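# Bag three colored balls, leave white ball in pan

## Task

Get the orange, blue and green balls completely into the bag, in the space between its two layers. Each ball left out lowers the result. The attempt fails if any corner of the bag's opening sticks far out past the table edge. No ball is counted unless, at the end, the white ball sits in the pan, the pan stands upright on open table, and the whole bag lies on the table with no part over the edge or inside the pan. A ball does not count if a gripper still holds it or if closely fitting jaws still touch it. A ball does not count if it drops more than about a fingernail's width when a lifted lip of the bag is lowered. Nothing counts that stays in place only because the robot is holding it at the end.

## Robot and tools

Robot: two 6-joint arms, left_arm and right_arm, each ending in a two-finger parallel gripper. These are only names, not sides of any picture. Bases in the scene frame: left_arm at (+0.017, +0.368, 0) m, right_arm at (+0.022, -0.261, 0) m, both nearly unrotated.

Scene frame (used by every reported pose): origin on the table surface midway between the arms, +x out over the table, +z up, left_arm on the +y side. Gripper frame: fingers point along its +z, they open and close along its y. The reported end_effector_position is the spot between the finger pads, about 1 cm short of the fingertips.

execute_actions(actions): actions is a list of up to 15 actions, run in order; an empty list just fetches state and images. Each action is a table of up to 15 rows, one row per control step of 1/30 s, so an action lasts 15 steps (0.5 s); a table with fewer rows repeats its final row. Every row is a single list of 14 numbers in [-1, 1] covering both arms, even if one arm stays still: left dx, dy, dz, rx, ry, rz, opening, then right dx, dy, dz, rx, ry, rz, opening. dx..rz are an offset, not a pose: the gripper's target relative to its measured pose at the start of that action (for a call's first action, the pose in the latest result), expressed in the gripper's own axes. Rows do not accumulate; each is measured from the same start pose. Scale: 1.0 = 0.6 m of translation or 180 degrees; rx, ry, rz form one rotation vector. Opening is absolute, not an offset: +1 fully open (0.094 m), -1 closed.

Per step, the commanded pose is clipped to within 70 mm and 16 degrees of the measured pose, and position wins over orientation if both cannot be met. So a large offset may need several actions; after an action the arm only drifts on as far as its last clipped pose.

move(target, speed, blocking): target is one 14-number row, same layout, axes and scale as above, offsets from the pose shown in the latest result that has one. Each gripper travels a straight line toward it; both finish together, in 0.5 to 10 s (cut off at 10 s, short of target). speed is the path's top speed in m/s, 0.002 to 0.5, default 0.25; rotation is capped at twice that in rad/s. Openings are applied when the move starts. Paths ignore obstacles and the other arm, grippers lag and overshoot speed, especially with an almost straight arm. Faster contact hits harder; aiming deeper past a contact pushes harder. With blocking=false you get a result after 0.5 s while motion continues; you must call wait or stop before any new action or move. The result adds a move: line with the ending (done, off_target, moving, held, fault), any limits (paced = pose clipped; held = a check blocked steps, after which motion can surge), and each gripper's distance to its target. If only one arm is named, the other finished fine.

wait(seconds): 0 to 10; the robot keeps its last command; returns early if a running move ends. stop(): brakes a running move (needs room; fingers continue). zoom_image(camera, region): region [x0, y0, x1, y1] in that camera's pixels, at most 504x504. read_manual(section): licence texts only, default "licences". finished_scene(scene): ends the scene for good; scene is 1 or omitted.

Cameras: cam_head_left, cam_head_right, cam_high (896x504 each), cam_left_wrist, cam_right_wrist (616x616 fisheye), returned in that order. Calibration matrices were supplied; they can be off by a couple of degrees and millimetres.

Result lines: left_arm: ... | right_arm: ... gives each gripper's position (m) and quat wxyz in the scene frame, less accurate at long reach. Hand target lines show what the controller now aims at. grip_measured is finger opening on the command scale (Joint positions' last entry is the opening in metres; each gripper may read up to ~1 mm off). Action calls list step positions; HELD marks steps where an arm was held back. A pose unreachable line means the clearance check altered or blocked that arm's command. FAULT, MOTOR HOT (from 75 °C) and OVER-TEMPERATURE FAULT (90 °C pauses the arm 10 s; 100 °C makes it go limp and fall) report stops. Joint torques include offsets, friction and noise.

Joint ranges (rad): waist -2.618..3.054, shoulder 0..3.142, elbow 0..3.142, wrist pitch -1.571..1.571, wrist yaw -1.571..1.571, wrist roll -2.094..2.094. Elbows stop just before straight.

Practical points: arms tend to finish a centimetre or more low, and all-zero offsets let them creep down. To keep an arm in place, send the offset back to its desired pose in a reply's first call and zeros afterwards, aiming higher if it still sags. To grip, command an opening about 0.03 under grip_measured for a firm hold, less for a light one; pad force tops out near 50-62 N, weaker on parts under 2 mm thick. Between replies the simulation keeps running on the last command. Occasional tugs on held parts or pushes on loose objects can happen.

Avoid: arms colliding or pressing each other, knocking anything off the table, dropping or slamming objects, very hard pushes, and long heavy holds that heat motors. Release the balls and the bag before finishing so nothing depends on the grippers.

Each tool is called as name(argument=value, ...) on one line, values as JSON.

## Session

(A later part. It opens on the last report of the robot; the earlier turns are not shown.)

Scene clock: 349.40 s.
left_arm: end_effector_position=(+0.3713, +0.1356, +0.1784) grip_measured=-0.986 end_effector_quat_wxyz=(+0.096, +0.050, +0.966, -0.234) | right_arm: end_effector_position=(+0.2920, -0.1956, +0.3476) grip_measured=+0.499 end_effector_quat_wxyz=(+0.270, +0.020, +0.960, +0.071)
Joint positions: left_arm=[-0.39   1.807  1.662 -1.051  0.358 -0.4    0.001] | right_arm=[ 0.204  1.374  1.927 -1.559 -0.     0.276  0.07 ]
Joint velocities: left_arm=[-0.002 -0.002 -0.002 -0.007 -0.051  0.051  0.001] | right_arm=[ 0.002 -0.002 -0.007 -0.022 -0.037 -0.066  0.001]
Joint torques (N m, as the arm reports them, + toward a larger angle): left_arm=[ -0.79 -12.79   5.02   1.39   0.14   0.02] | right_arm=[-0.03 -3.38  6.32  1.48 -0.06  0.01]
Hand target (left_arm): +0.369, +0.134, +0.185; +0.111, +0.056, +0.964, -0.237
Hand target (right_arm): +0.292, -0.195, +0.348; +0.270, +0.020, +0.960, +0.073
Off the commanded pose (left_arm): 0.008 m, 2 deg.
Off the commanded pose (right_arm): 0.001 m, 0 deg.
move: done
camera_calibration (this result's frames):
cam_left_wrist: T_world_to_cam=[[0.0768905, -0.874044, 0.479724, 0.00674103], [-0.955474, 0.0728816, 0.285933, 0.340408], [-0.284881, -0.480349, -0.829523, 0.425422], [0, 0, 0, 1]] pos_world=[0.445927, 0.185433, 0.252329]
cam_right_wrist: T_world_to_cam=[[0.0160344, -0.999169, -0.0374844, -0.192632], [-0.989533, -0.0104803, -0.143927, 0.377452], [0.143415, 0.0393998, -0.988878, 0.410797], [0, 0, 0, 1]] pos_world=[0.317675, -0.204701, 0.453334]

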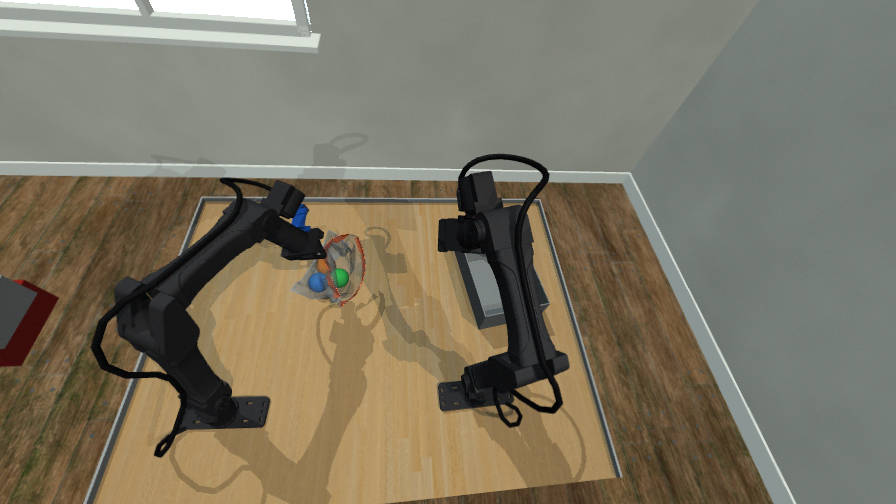

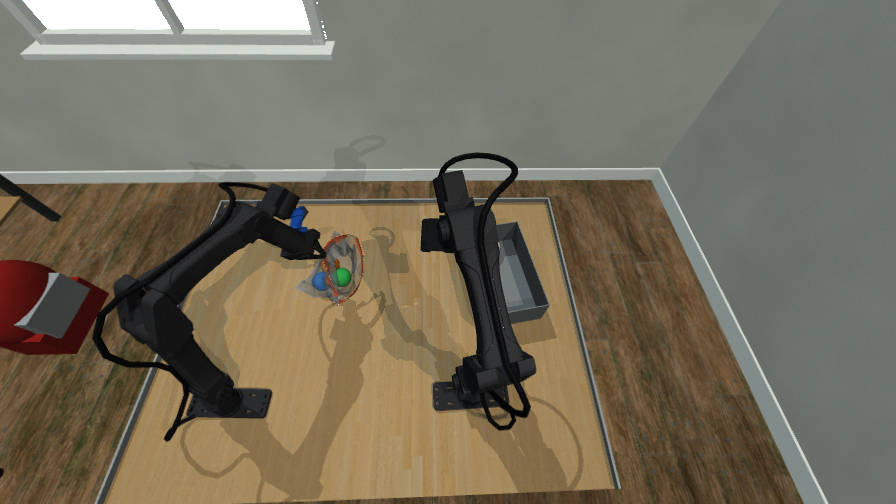

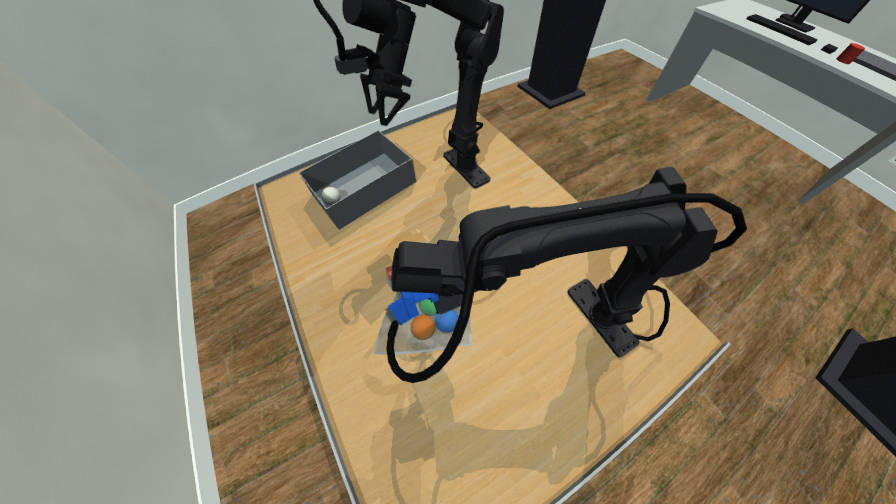

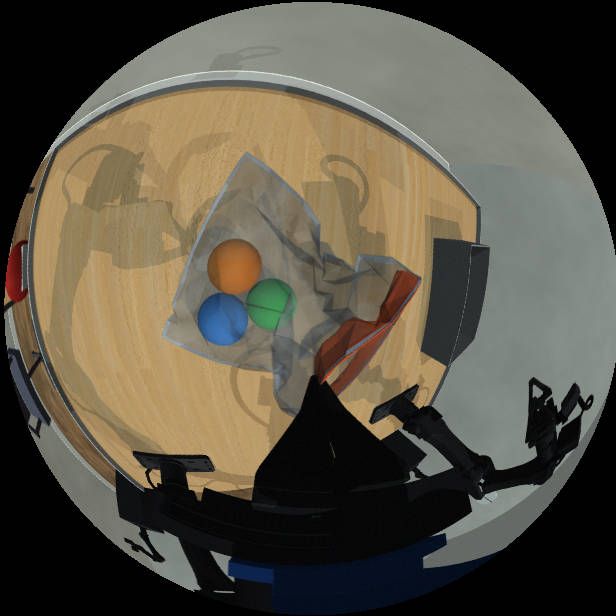

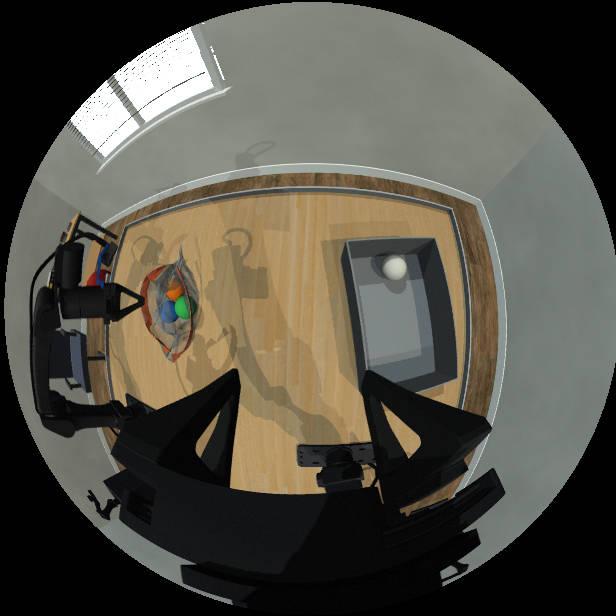

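move(target=[0.02,-0.10,0.16,0,0,0,-1, 0,0,0,0,0,0,0.5], speed=0.03)

zoom_image(camera="cam_head_left", region=[240,150,440,320])

Scene clock: 353.97 s.
left_arm: end_effector_position=(+0.3643, +0.0419, +0.1201) grip_measured=-0.986 end_effector_quat_wxyz=(+0.091, +0.049, +0.966, -0.237) | right_arm: end_effector_position=(+0.2920, -0.1956, +0.3476) grip_measured=+0.499 end_effector_quat_wxyz=(+0.270, +0.020, +0.960, +0.071)
Joint positions: left_arm=[-0.606  1.966  1.633 -0.804  0.283 -0.613  0.001] | right_arm=[ 0.204  1.374  1.927 -1.559 -0.     0.276  0.07 ]
Joint velocities: left_arm=[-0.032  0.007  0.002  0.051  0.037 -0.007 -0.001] | right_arm=[-0.007 -0.012  0.007 -0.051  0.007 -0.022  0.001]
Joint torques (N m, as the arm reports them, + toward a larger angle): left_arm=[ -0.75 -11.44   5.96   1.45   0.07   0.  ] | right_arm=[ 0.04 -3.35  6.34  1.48  0.    0.01]
Hand target (left_arm): +0.365, +0.039, +0.116; +0.094, +0.051, +0.966, -0.234
Hand target (right_arm): +0.292, -0.196, +0.348; +0.270, +0.020, +0.960, +0.071
Off the commanded pose (left_arm): 0.004 m, 1 deg.
Off the commanded pose (right_arm): 0.000 m, 0 deg.
move: done
camera_calibration (this result's frames):
cam_left_wrist: T_world_to_cam=[[0.0821039, -0.871123, 0.484153, -0.0491859], [-0.951908, 0.0753364, 0.296978, 0.354496], [-0.295178, -0.485252, -0.823043, 0.333241], [0, 0, 0, 1]] pos_world=[0.439852, 0.0921525, 0.192808]
cam_right_wrist: T_world_to_cam=[[0.0160344, -0.999169, -0.0374844, -0.192632], [-0.989533, -0.0104803, -0.143927, 0.377452], [0.143415, 0.0393998, -0.988878, 0.410797], [0, 0, 0, 1]] pos_world=[0.317675, -0.204701, 0.453334]

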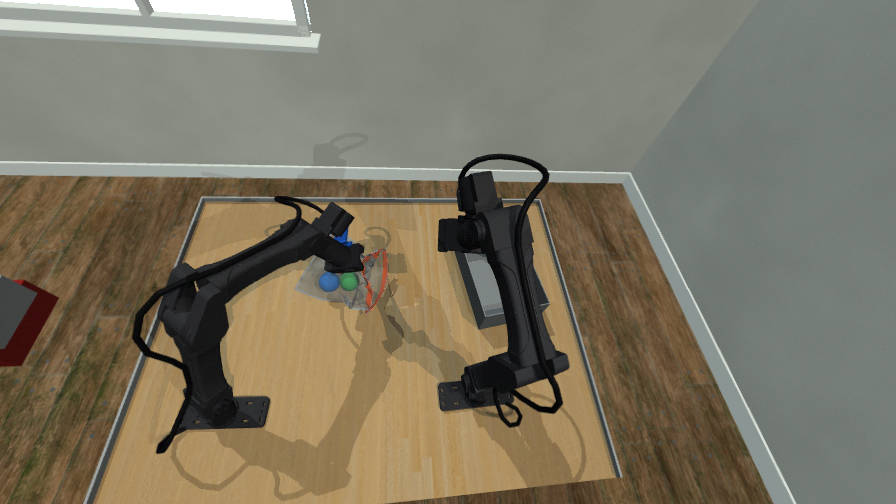

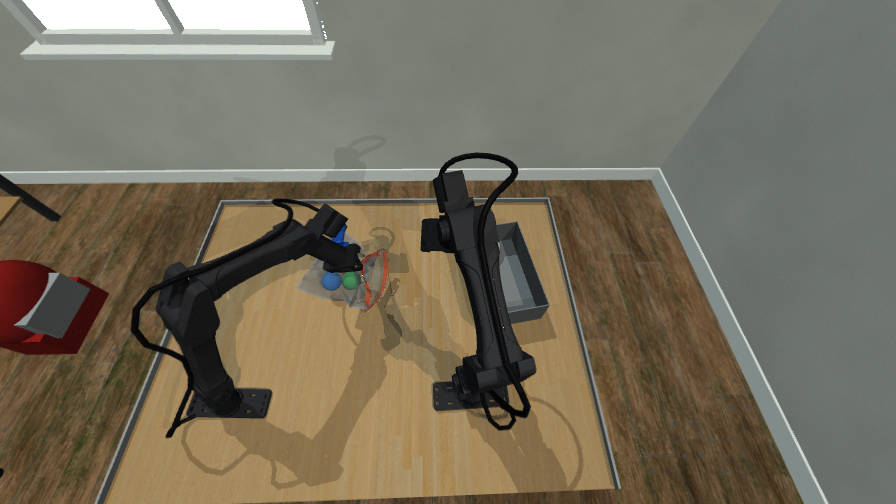

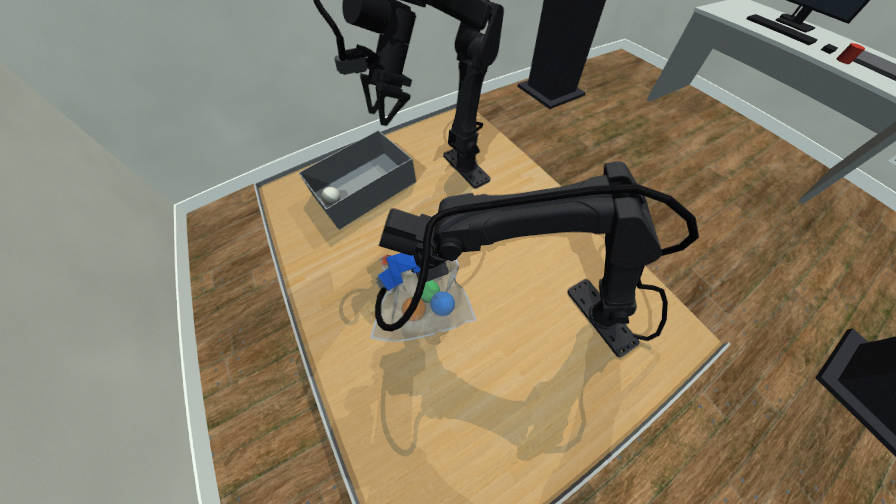

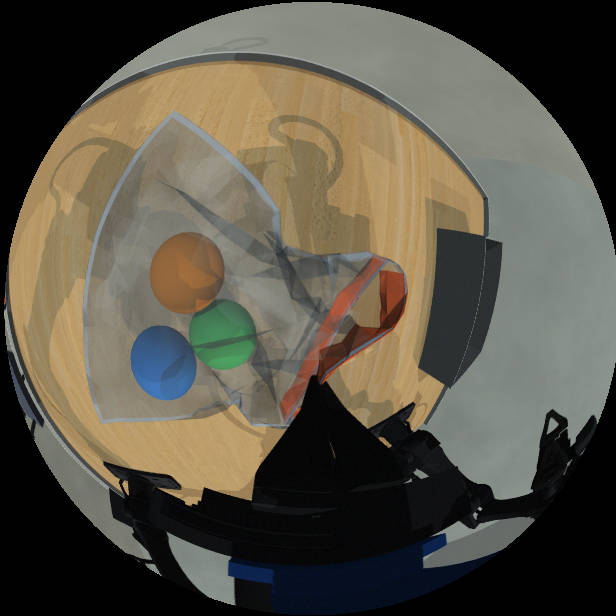

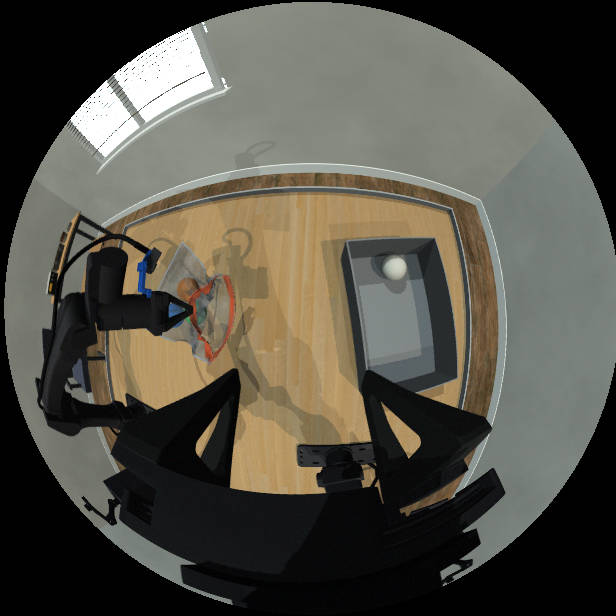

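Region (240, 150, 440, 320) of cam_head_left's 896x504 image, scaled by 2.520, with more detail than that image has; it fills the top 428 rows of this view, and the rest is white.

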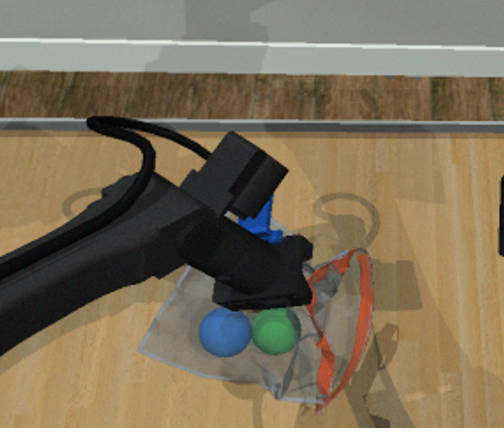

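move(target=[0.017,-0.035,0.115,0,0,0,-1, 0,0,0,0,0,0,0.5], speed=0.03)

move(target=[0,0,0,0,0,0,0.3, 0,0,0,0,0,0,0.5])

move(target=[0,0,-0.2,0,0,0,0.3, 0,0,0,0,0,0,0.5], speed=0.06)

zoom_image(camera="cam_head_left", region=[240,150,440,320])

Scene clock: 357.23 s.
left_arm: end_effector_position=(+0.3608, -0.0053, +0.0698) grip_measured=-0.986 end_effector_quat_wxyz=(+0.085, +0.048, +0.966, -0.241) | right_arm: end_effector_position=(+0.2920, -0.1956, +0.3476) grip_measured=+0.499 end_effector_quat_wxyz=(+0.270, +0.020, +0.960, +0.071)
Joint positions: left_arm=[-0.693  2.105  1.633 -0.646  0.258 -0.7    0.001] | right_arm=[ 0.204  1.374  1.927 -1.559 -0.     0.276  0.07 ]
Joint velocities: left_arm=[-0.012 -0.002  0.002 -0.007 -0.007 -0.007 -0.   ] | right_arm=[ 0.017 -0.002 -0.022  0.007 -0.066 -0.022 -0.   ]
Joint torques (N m, as the arm reports them, + toward a larger angle): left_arm=[ -0.64 -12.72   5.86   1.47   0.03   0.02] | right_arm=[ 0.05 -3.39  6.31  1.48  0.    0.01]
Hand target (left_arm): +0.361, -0.007, +0.066; +0.090, +0.049, +0.966, -0.237
Hand target (right_arm): +0.292, -0.196, +0.348; +0.270, +0.020, +0.960, +0.071
Off the commanded pose (left_arm): 0.004 m, 1 deg.
Off the commanded pose (right_arm): 0.000 m, 0 deg.
move: done
camera_calibration (this result's frames):
cam_left_wrist: T_world_to_cam=[[0.0869634, -0.86784, 0.489174, -0.0677882], [-0.948151, 0.0785729, 0.307954, 0.367587], [-0.305691, -0.490591, -0.816011, 0.271207], [0, 0, 0, 1]] pos_world=[0.437328, 0.0453398, 0.141268]
cam_right_wrist: T_world_to_cam=[[0.0160344, -0.999169, -0.0374844, -0.192632], [-0.989533, -0.0104803, -0.143927, 0.377452], [0.143415, 0.0393998, -0.988878, 0.410797], [0, 0, 0, 1]] pos_world=[0.317675, -0.204701, 0.453334]

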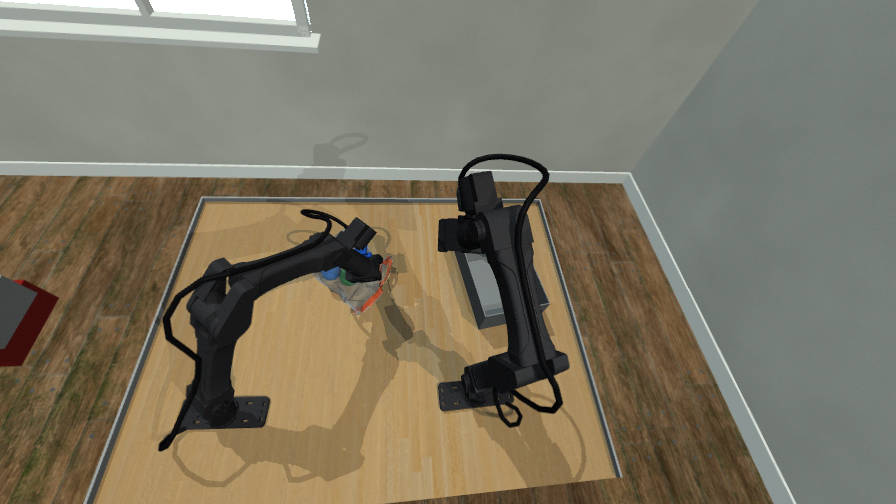

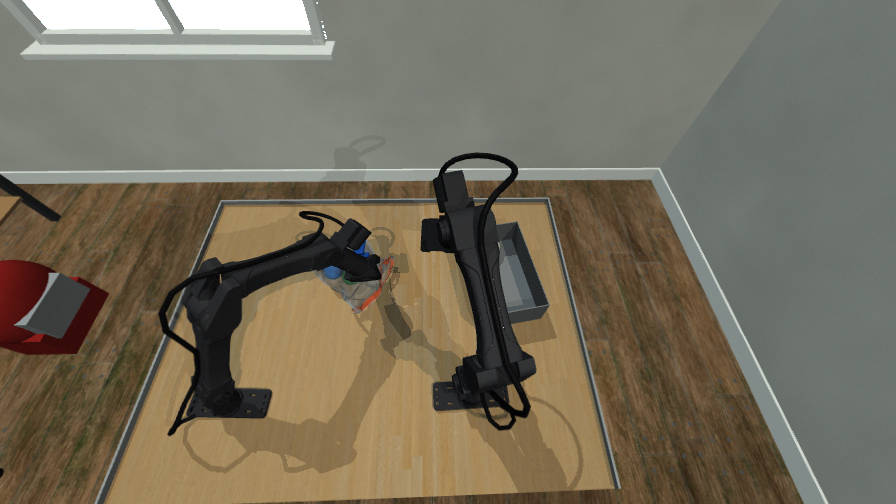

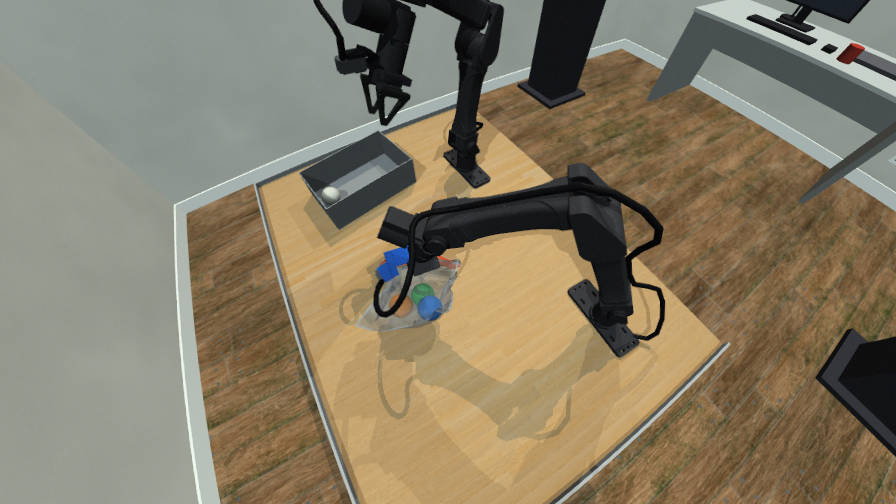

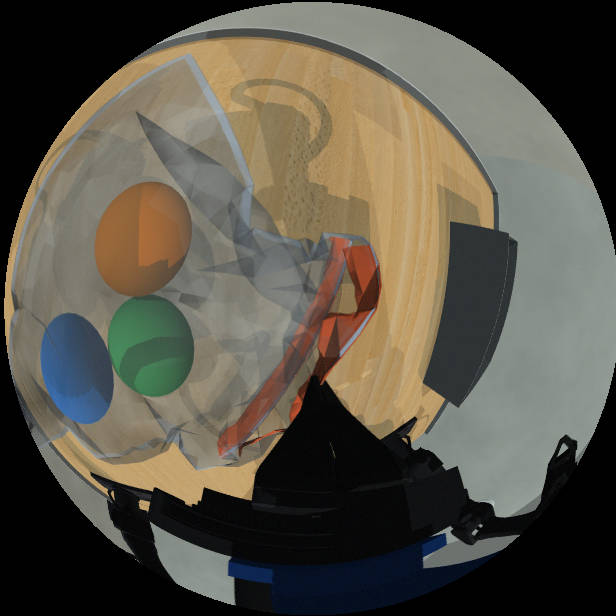

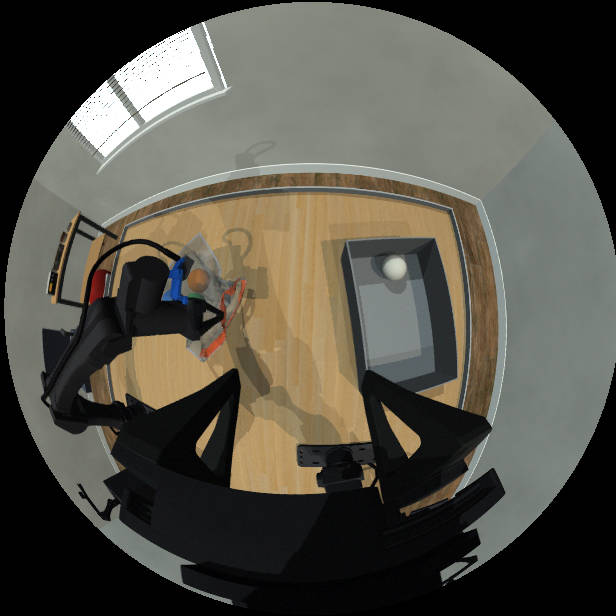

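Scene clock: 357.73 s.
left_arm: end_effector_position=(+0.3608, -0.0053, +0.0698) grip_measured=+0.299 end_effector_quat_wxyz=(+0.085, +0.048, +0.966, -0.241) | right_arm: end_effector_position=(+0.2920, -0.1956, +0.3476) grip_measured=+0.499 end_effector_quat_wxyz=(+0.270, +0.020, +0.960, +0.071)
Joint positions: left_arm=[-0.693  2.105  1.633 -0.646  0.258 -0.7    0.061] | right_arm=[ 0.204  1.374  1.927 -1.559 -0.     0.276  0.07 ]
Joint velocities: left_arm=[ 0.017  0.007  0.002 -0.022 -0.066  0.007  0.   ] | right_arm=[-0.002  0.007 -0.017 -0.051  0.007 -0.007  0.   ]
Joint torques (N m, as the arm reports them, + toward a larger angle): left_arm=[  0.04 -13.44   6.07   1.32   0.17  -0.01] | right_arm=[ 0.04 -3.38  6.34  1.49 -0.01  0.01]
Hand target (left_arm): +0.361, -0.005, +0.070; +0.085, +0.048, +0.966, -0.241
Hand target (right_arm): +0.292, -0.196, +0.348; +0.270, +0.020, +0.960, +0.071
Off the commanded pose (left_arm): 0.000 m, 0 deg.
Off the commanded pose (right_arm): 0.000 m, 0 deg.
move: done
camera_calibration (this result's frames):
cam_left_wrist: T_world_to_cam=[[0.0869634, -0.86784, 0.489174, -0.0677882], [-0.948151, 0.0785729, 0.307954, 0.367587], [-0.305691, -0.490591, -0.816011, 0.271207], [0, 0, 0, 1]] pos_world=[0.437328, 0.0453398, 0.141268]
cam_right_wrist: T_world_to_cam=[[0.0160344, -0.999169, -0.0374844, -0.192632], [-0.989533, -0.0104803, -0.143927, 0.377452], [0.143415, 0.0393998, -0.988878, 0.410797], [0, 0, 0, 1]] pos_world=[0.317675, -0.204701, 0.453334]

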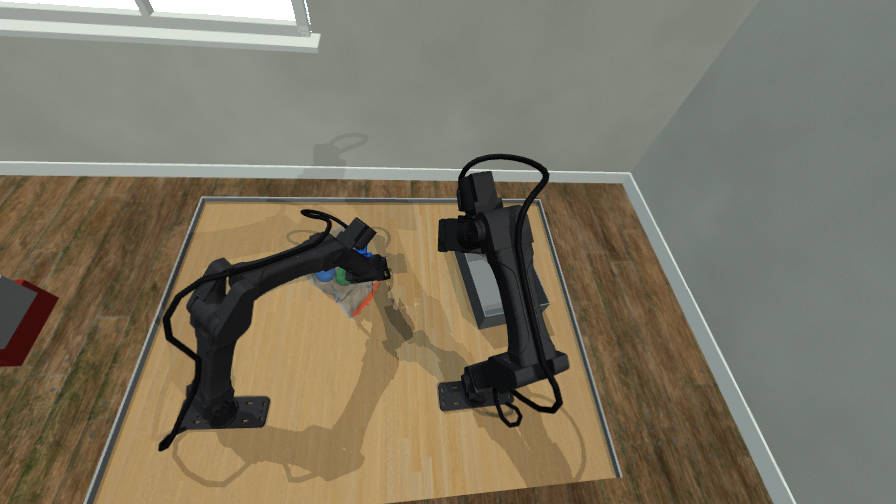

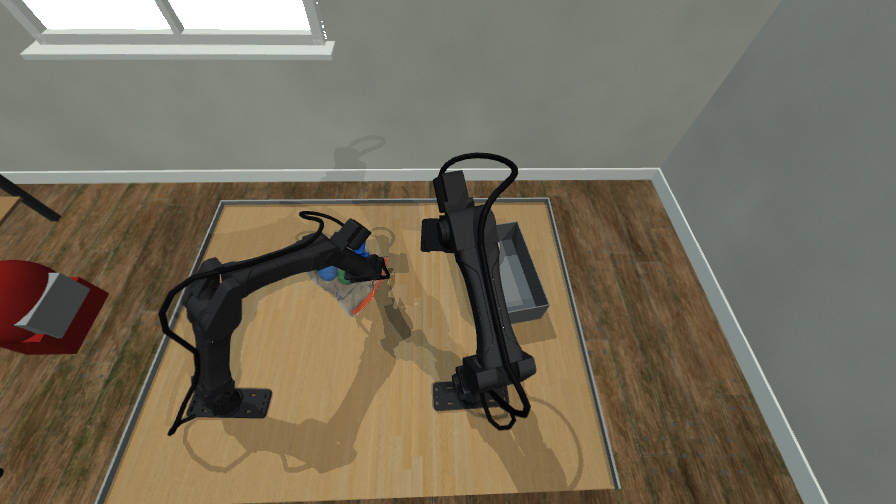

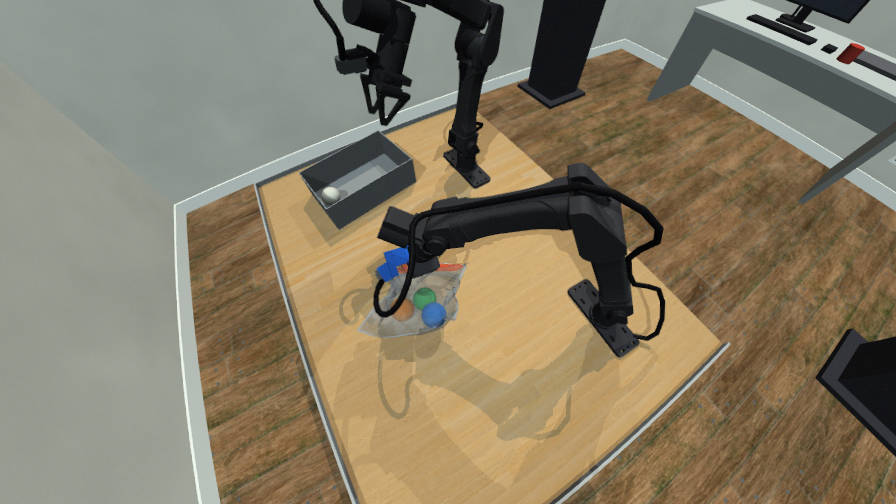

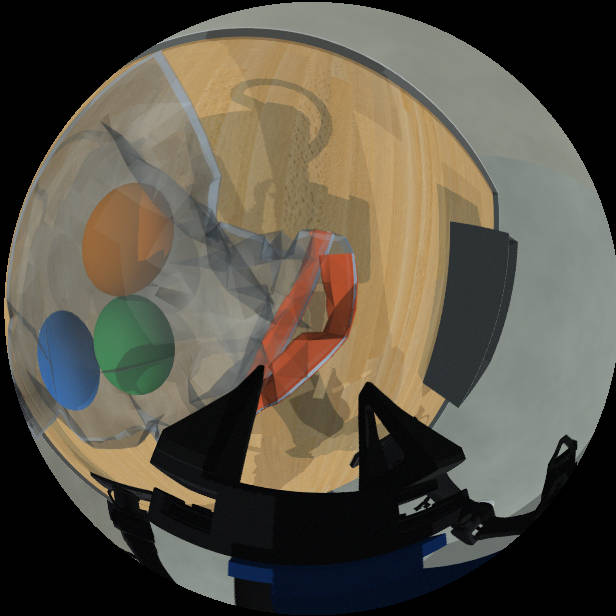

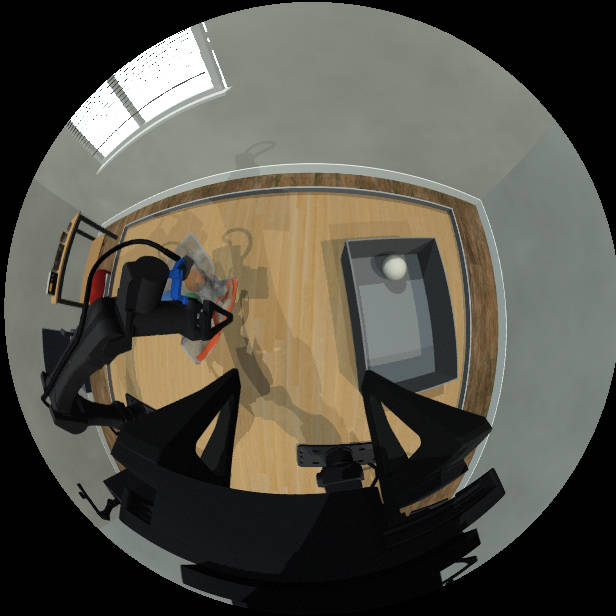

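Scene clock: 360.23 s.
left_arm: end_effector_position=(+0.3414, +0.0479, +0.1593) grip_measured=+0.299 end_effector_quat_wxyz=(+0.074, +0.045, +0.969, -0.231) | right_arm: end_effector_position=(+0.2920, -0.1956, +0.3476) grip_measured=+0.499 end_effector_quat_wxyz=(+0.270, +0.020, +0.960, +0.071)
Joint positions: left_arm=[-0.626  1.904  1.715 -0.976  0.283 -0.638  0.061] | right_arm=[ 0.204  1.374  1.927 -1.559 -0.     0.276  0.07 ]
Joint velocities: left_arm=[ 0.012  0.002  0.002 -0.037  0.007  0.022  0.002] | right_arm=[-0.002 -0.002 -0.017 -0.051 -0.022 -0.037 -0.   ]
Joint torques (N m, as the arm reports them, + toward a larger angle): left_arm=[  0.68 -13.1    8.     1.03   0.24   0.09] | right_arm=[ 0.06 -3.42  6.33  1.48 -0.01  0.01]
Hand target (left_arm): +0.344, +0.049, +0.176; +0.086, +0.048, +0.965, -0.241
Hand target (right_arm): +0.292, -0.196, +0.348; +0.270, +0.020, +0.960, +0.071
Off the commanded pose (left_arm): 0.015 m, 2 deg.
Off the commanded pose (right_arm): 0.000 m, 0 deg.
move: off_target (left_arm)
camera_calibration (this result's frames):
cam_left_wrist: T_world_to_cam=[[0.0994977, -0.877625, 0.468909, -0.0643392], [-0.941451, 0.0695312, 0.329903, 0.312058], [-0.322135, -0.474279, -0.819322, 0.369767], [0, 0, 0, 1]] pos_world=[0.419304, 0.0972095, 0.230179]
cam_right_wrist: T_world_to_cam=[[0.0160344, -0.999169, -0.0374844, -0.192632], [-0.989533, -0.0104803, -0.143927, 0.377452], [0.143415, 0.0393998, -0.988878, 0.410797], [0, 0, 0, 1]] pos_world=[0.317675, -0.204701, 0.453334]

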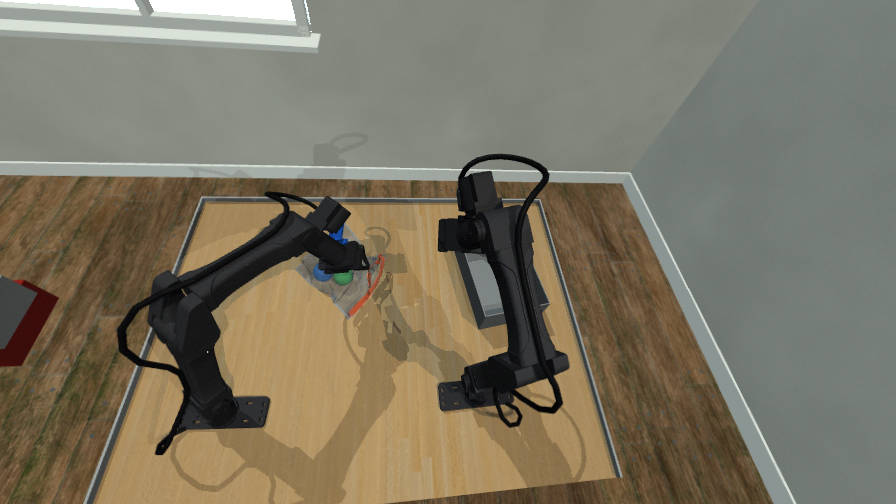

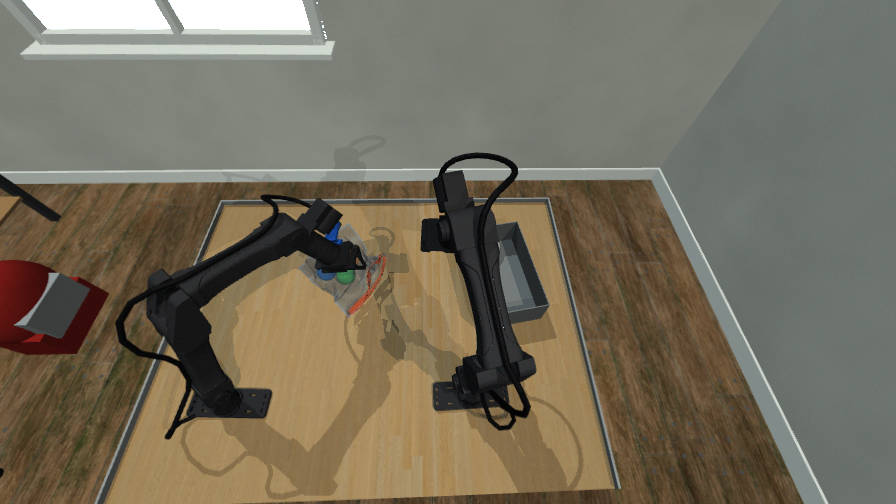

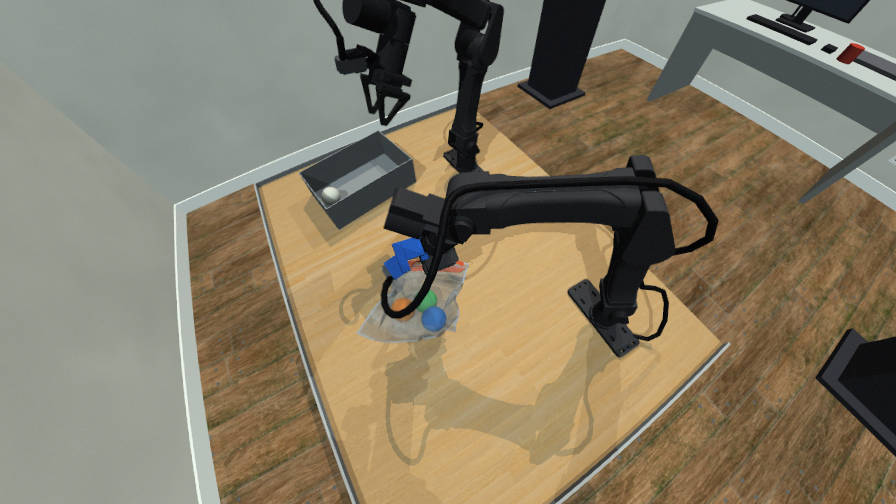

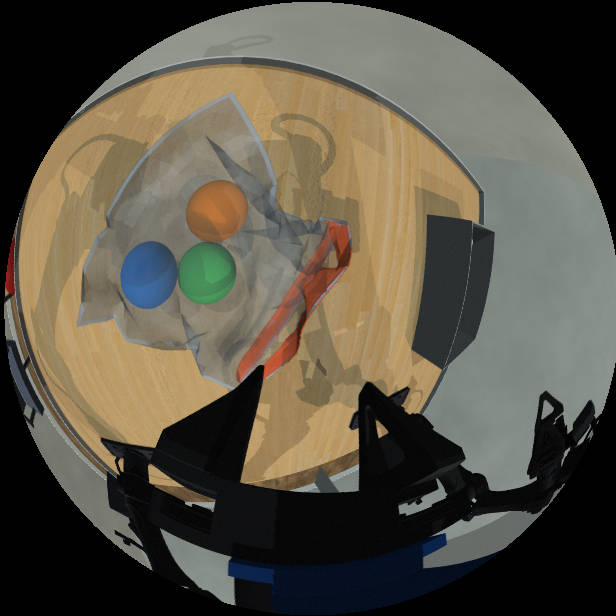

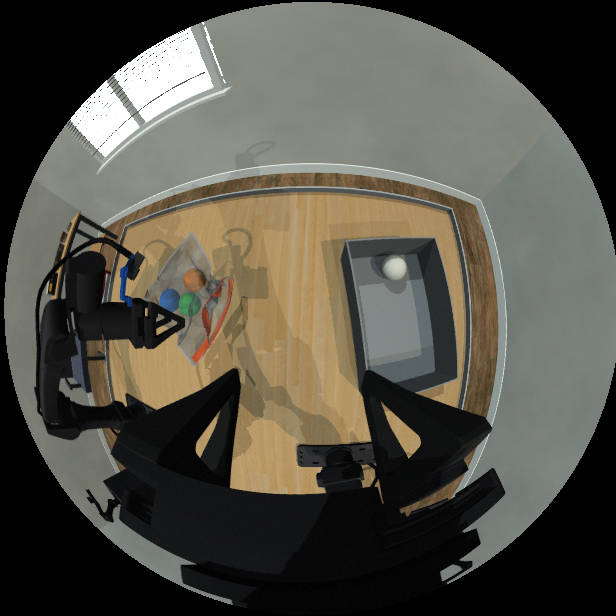

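Region (240, 150, 440, 320) of cam_head_left's 896x504 image, scaled by 2.520, with more detail than that image has; it fills the top 428 rows of this view, and the rest is white.

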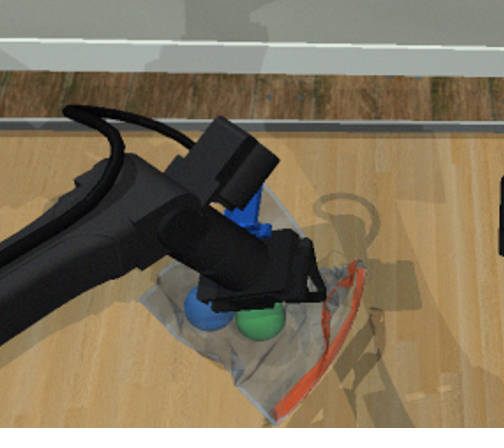

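All inside, bag flat, white ball in pan.

move(target=[0.05,0.1,-0.2,0,0,0,0.3, 0,0,0,0,0,0,0.5], speed=0.1)

Scene clock: 362.27 s.
left_arm: end_effector_position=(+0.3084, +0.1539, +0.2277) grip_measured=+0.299 end_effector_quat_wxyz=(+0.070, +0.041, +0.971, -0.225) | right_arm: end_effector_position=(+0.2920, -0.1956, +0.3476) grip_measured=+0.499 end_effector_quat_wxyz=(+0.270, +0.020, +0.960, +0.071)
Joint positions: left_arm=[-0.422  1.638  1.681 -1.283  0.35  -0.441  0.061] | right_arm=[ 0.204  1.374  1.927 -1.559 -0.     0.276  0.07 ]
Joint velocities: left_arm=[ 0.002  0.002 -0.017 -0.051  0.037  0.007 -0.001] | right_arm=[-0.002 -0.007 -0.007  0.007 -0.007 -0.037  0.   ]
Joint torques (N m, as the arm reports them, + toward a larger angle): left_arm=[ 0.62 -9.74  6.52  0.94  0.34  0.1 ] | right_arm=[ 0.04 -3.37  6.31  1.48 -0.01  0.  ]
Hand target (left_arm): +0.305, +0.156, +0.237; +0.076, +0.045, +0.969, -0.231
Hand target (right_arm): +0.292, -0.196, +0.348; +0.270, +0.020, +0.960, +0.071
Off the commanded pose (left_arm): 0.008 m, 1 deg.
Off the commanded pose (right_arm): 0.000 m, 0 deg.
move: done
camera_calibration (this result's frames):
cam_left_wrist: T_world_to_cam=[[0.108923, -0.882703, 0.457134, 0.000480279], [-0.938931, 0.059647, 0.338897, 0.249807], [-0.326412, -0.466131, -0.8223, 0.46622], [0, 0, 0, 1]] pos_world=[0.386679, 0.202843, 0.298494]
cam_right_wrist: T_world_to_cam=[[0.0160344, -0.999169, -0.0374844, -0.192632], [-0.989533, -0.0104803, -0.143927, 0.377452], [0.143415, 0.0393998, -0.988878, 0.410797], [0, 0, 0, 1]] pos_world=[0.317675, -0.204701, 0.453334]

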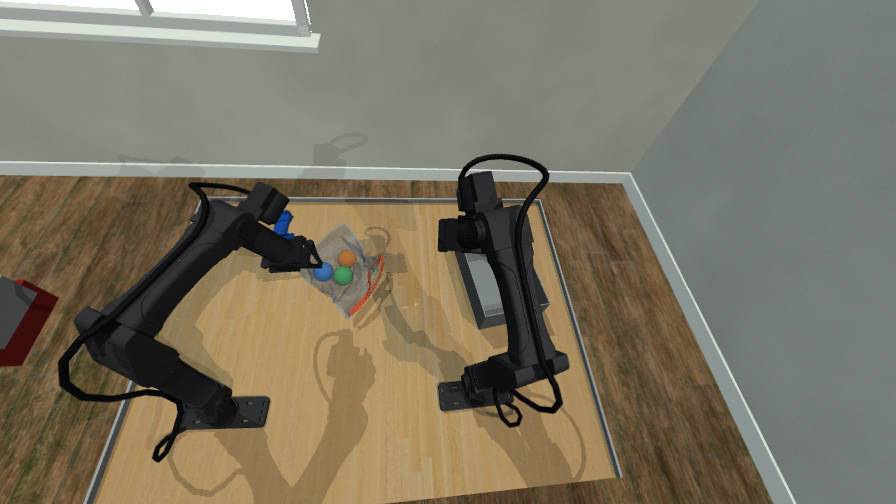

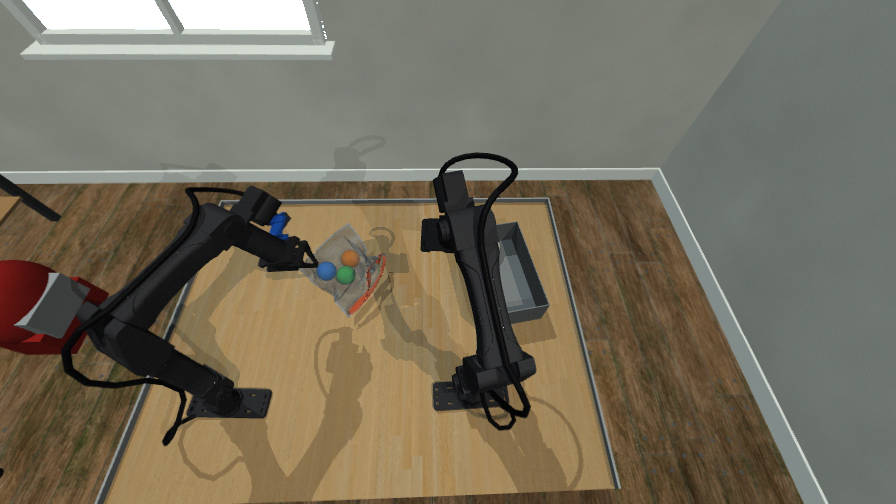

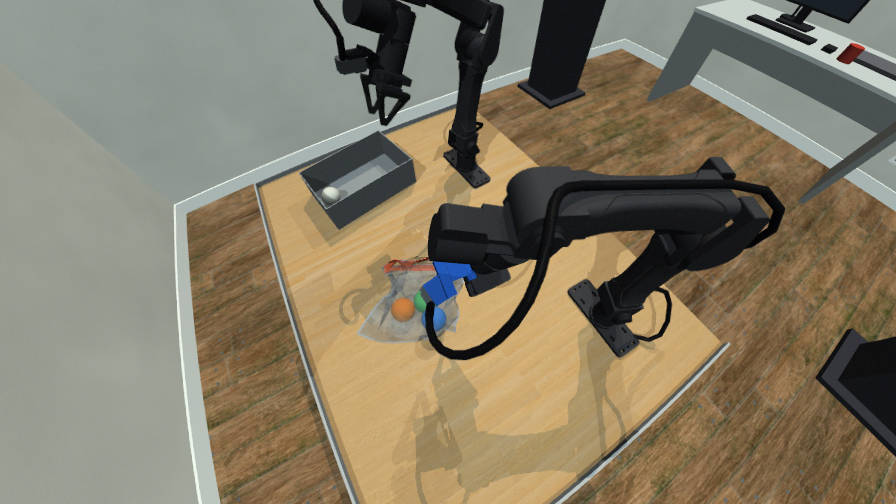

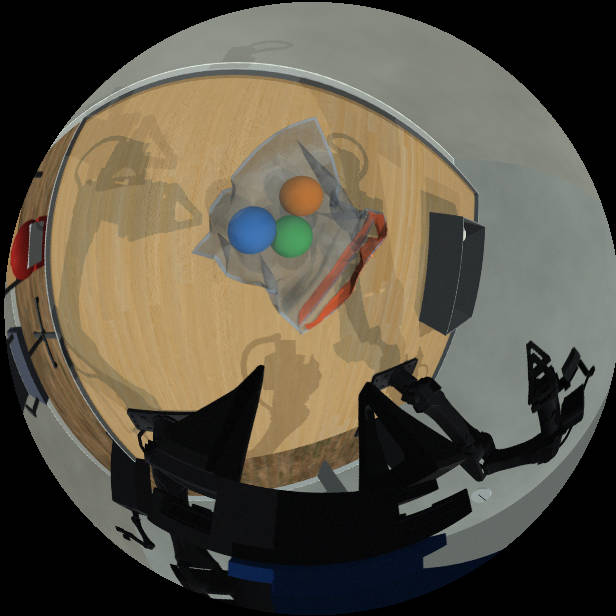

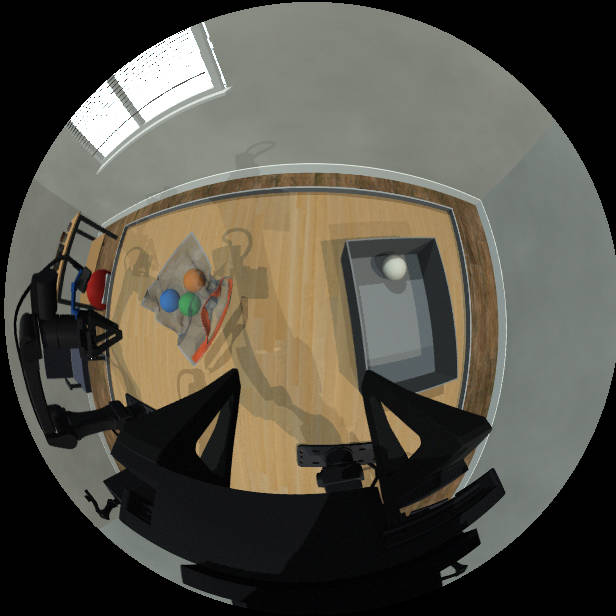

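finished_scene()

The scene is finished: the task was done.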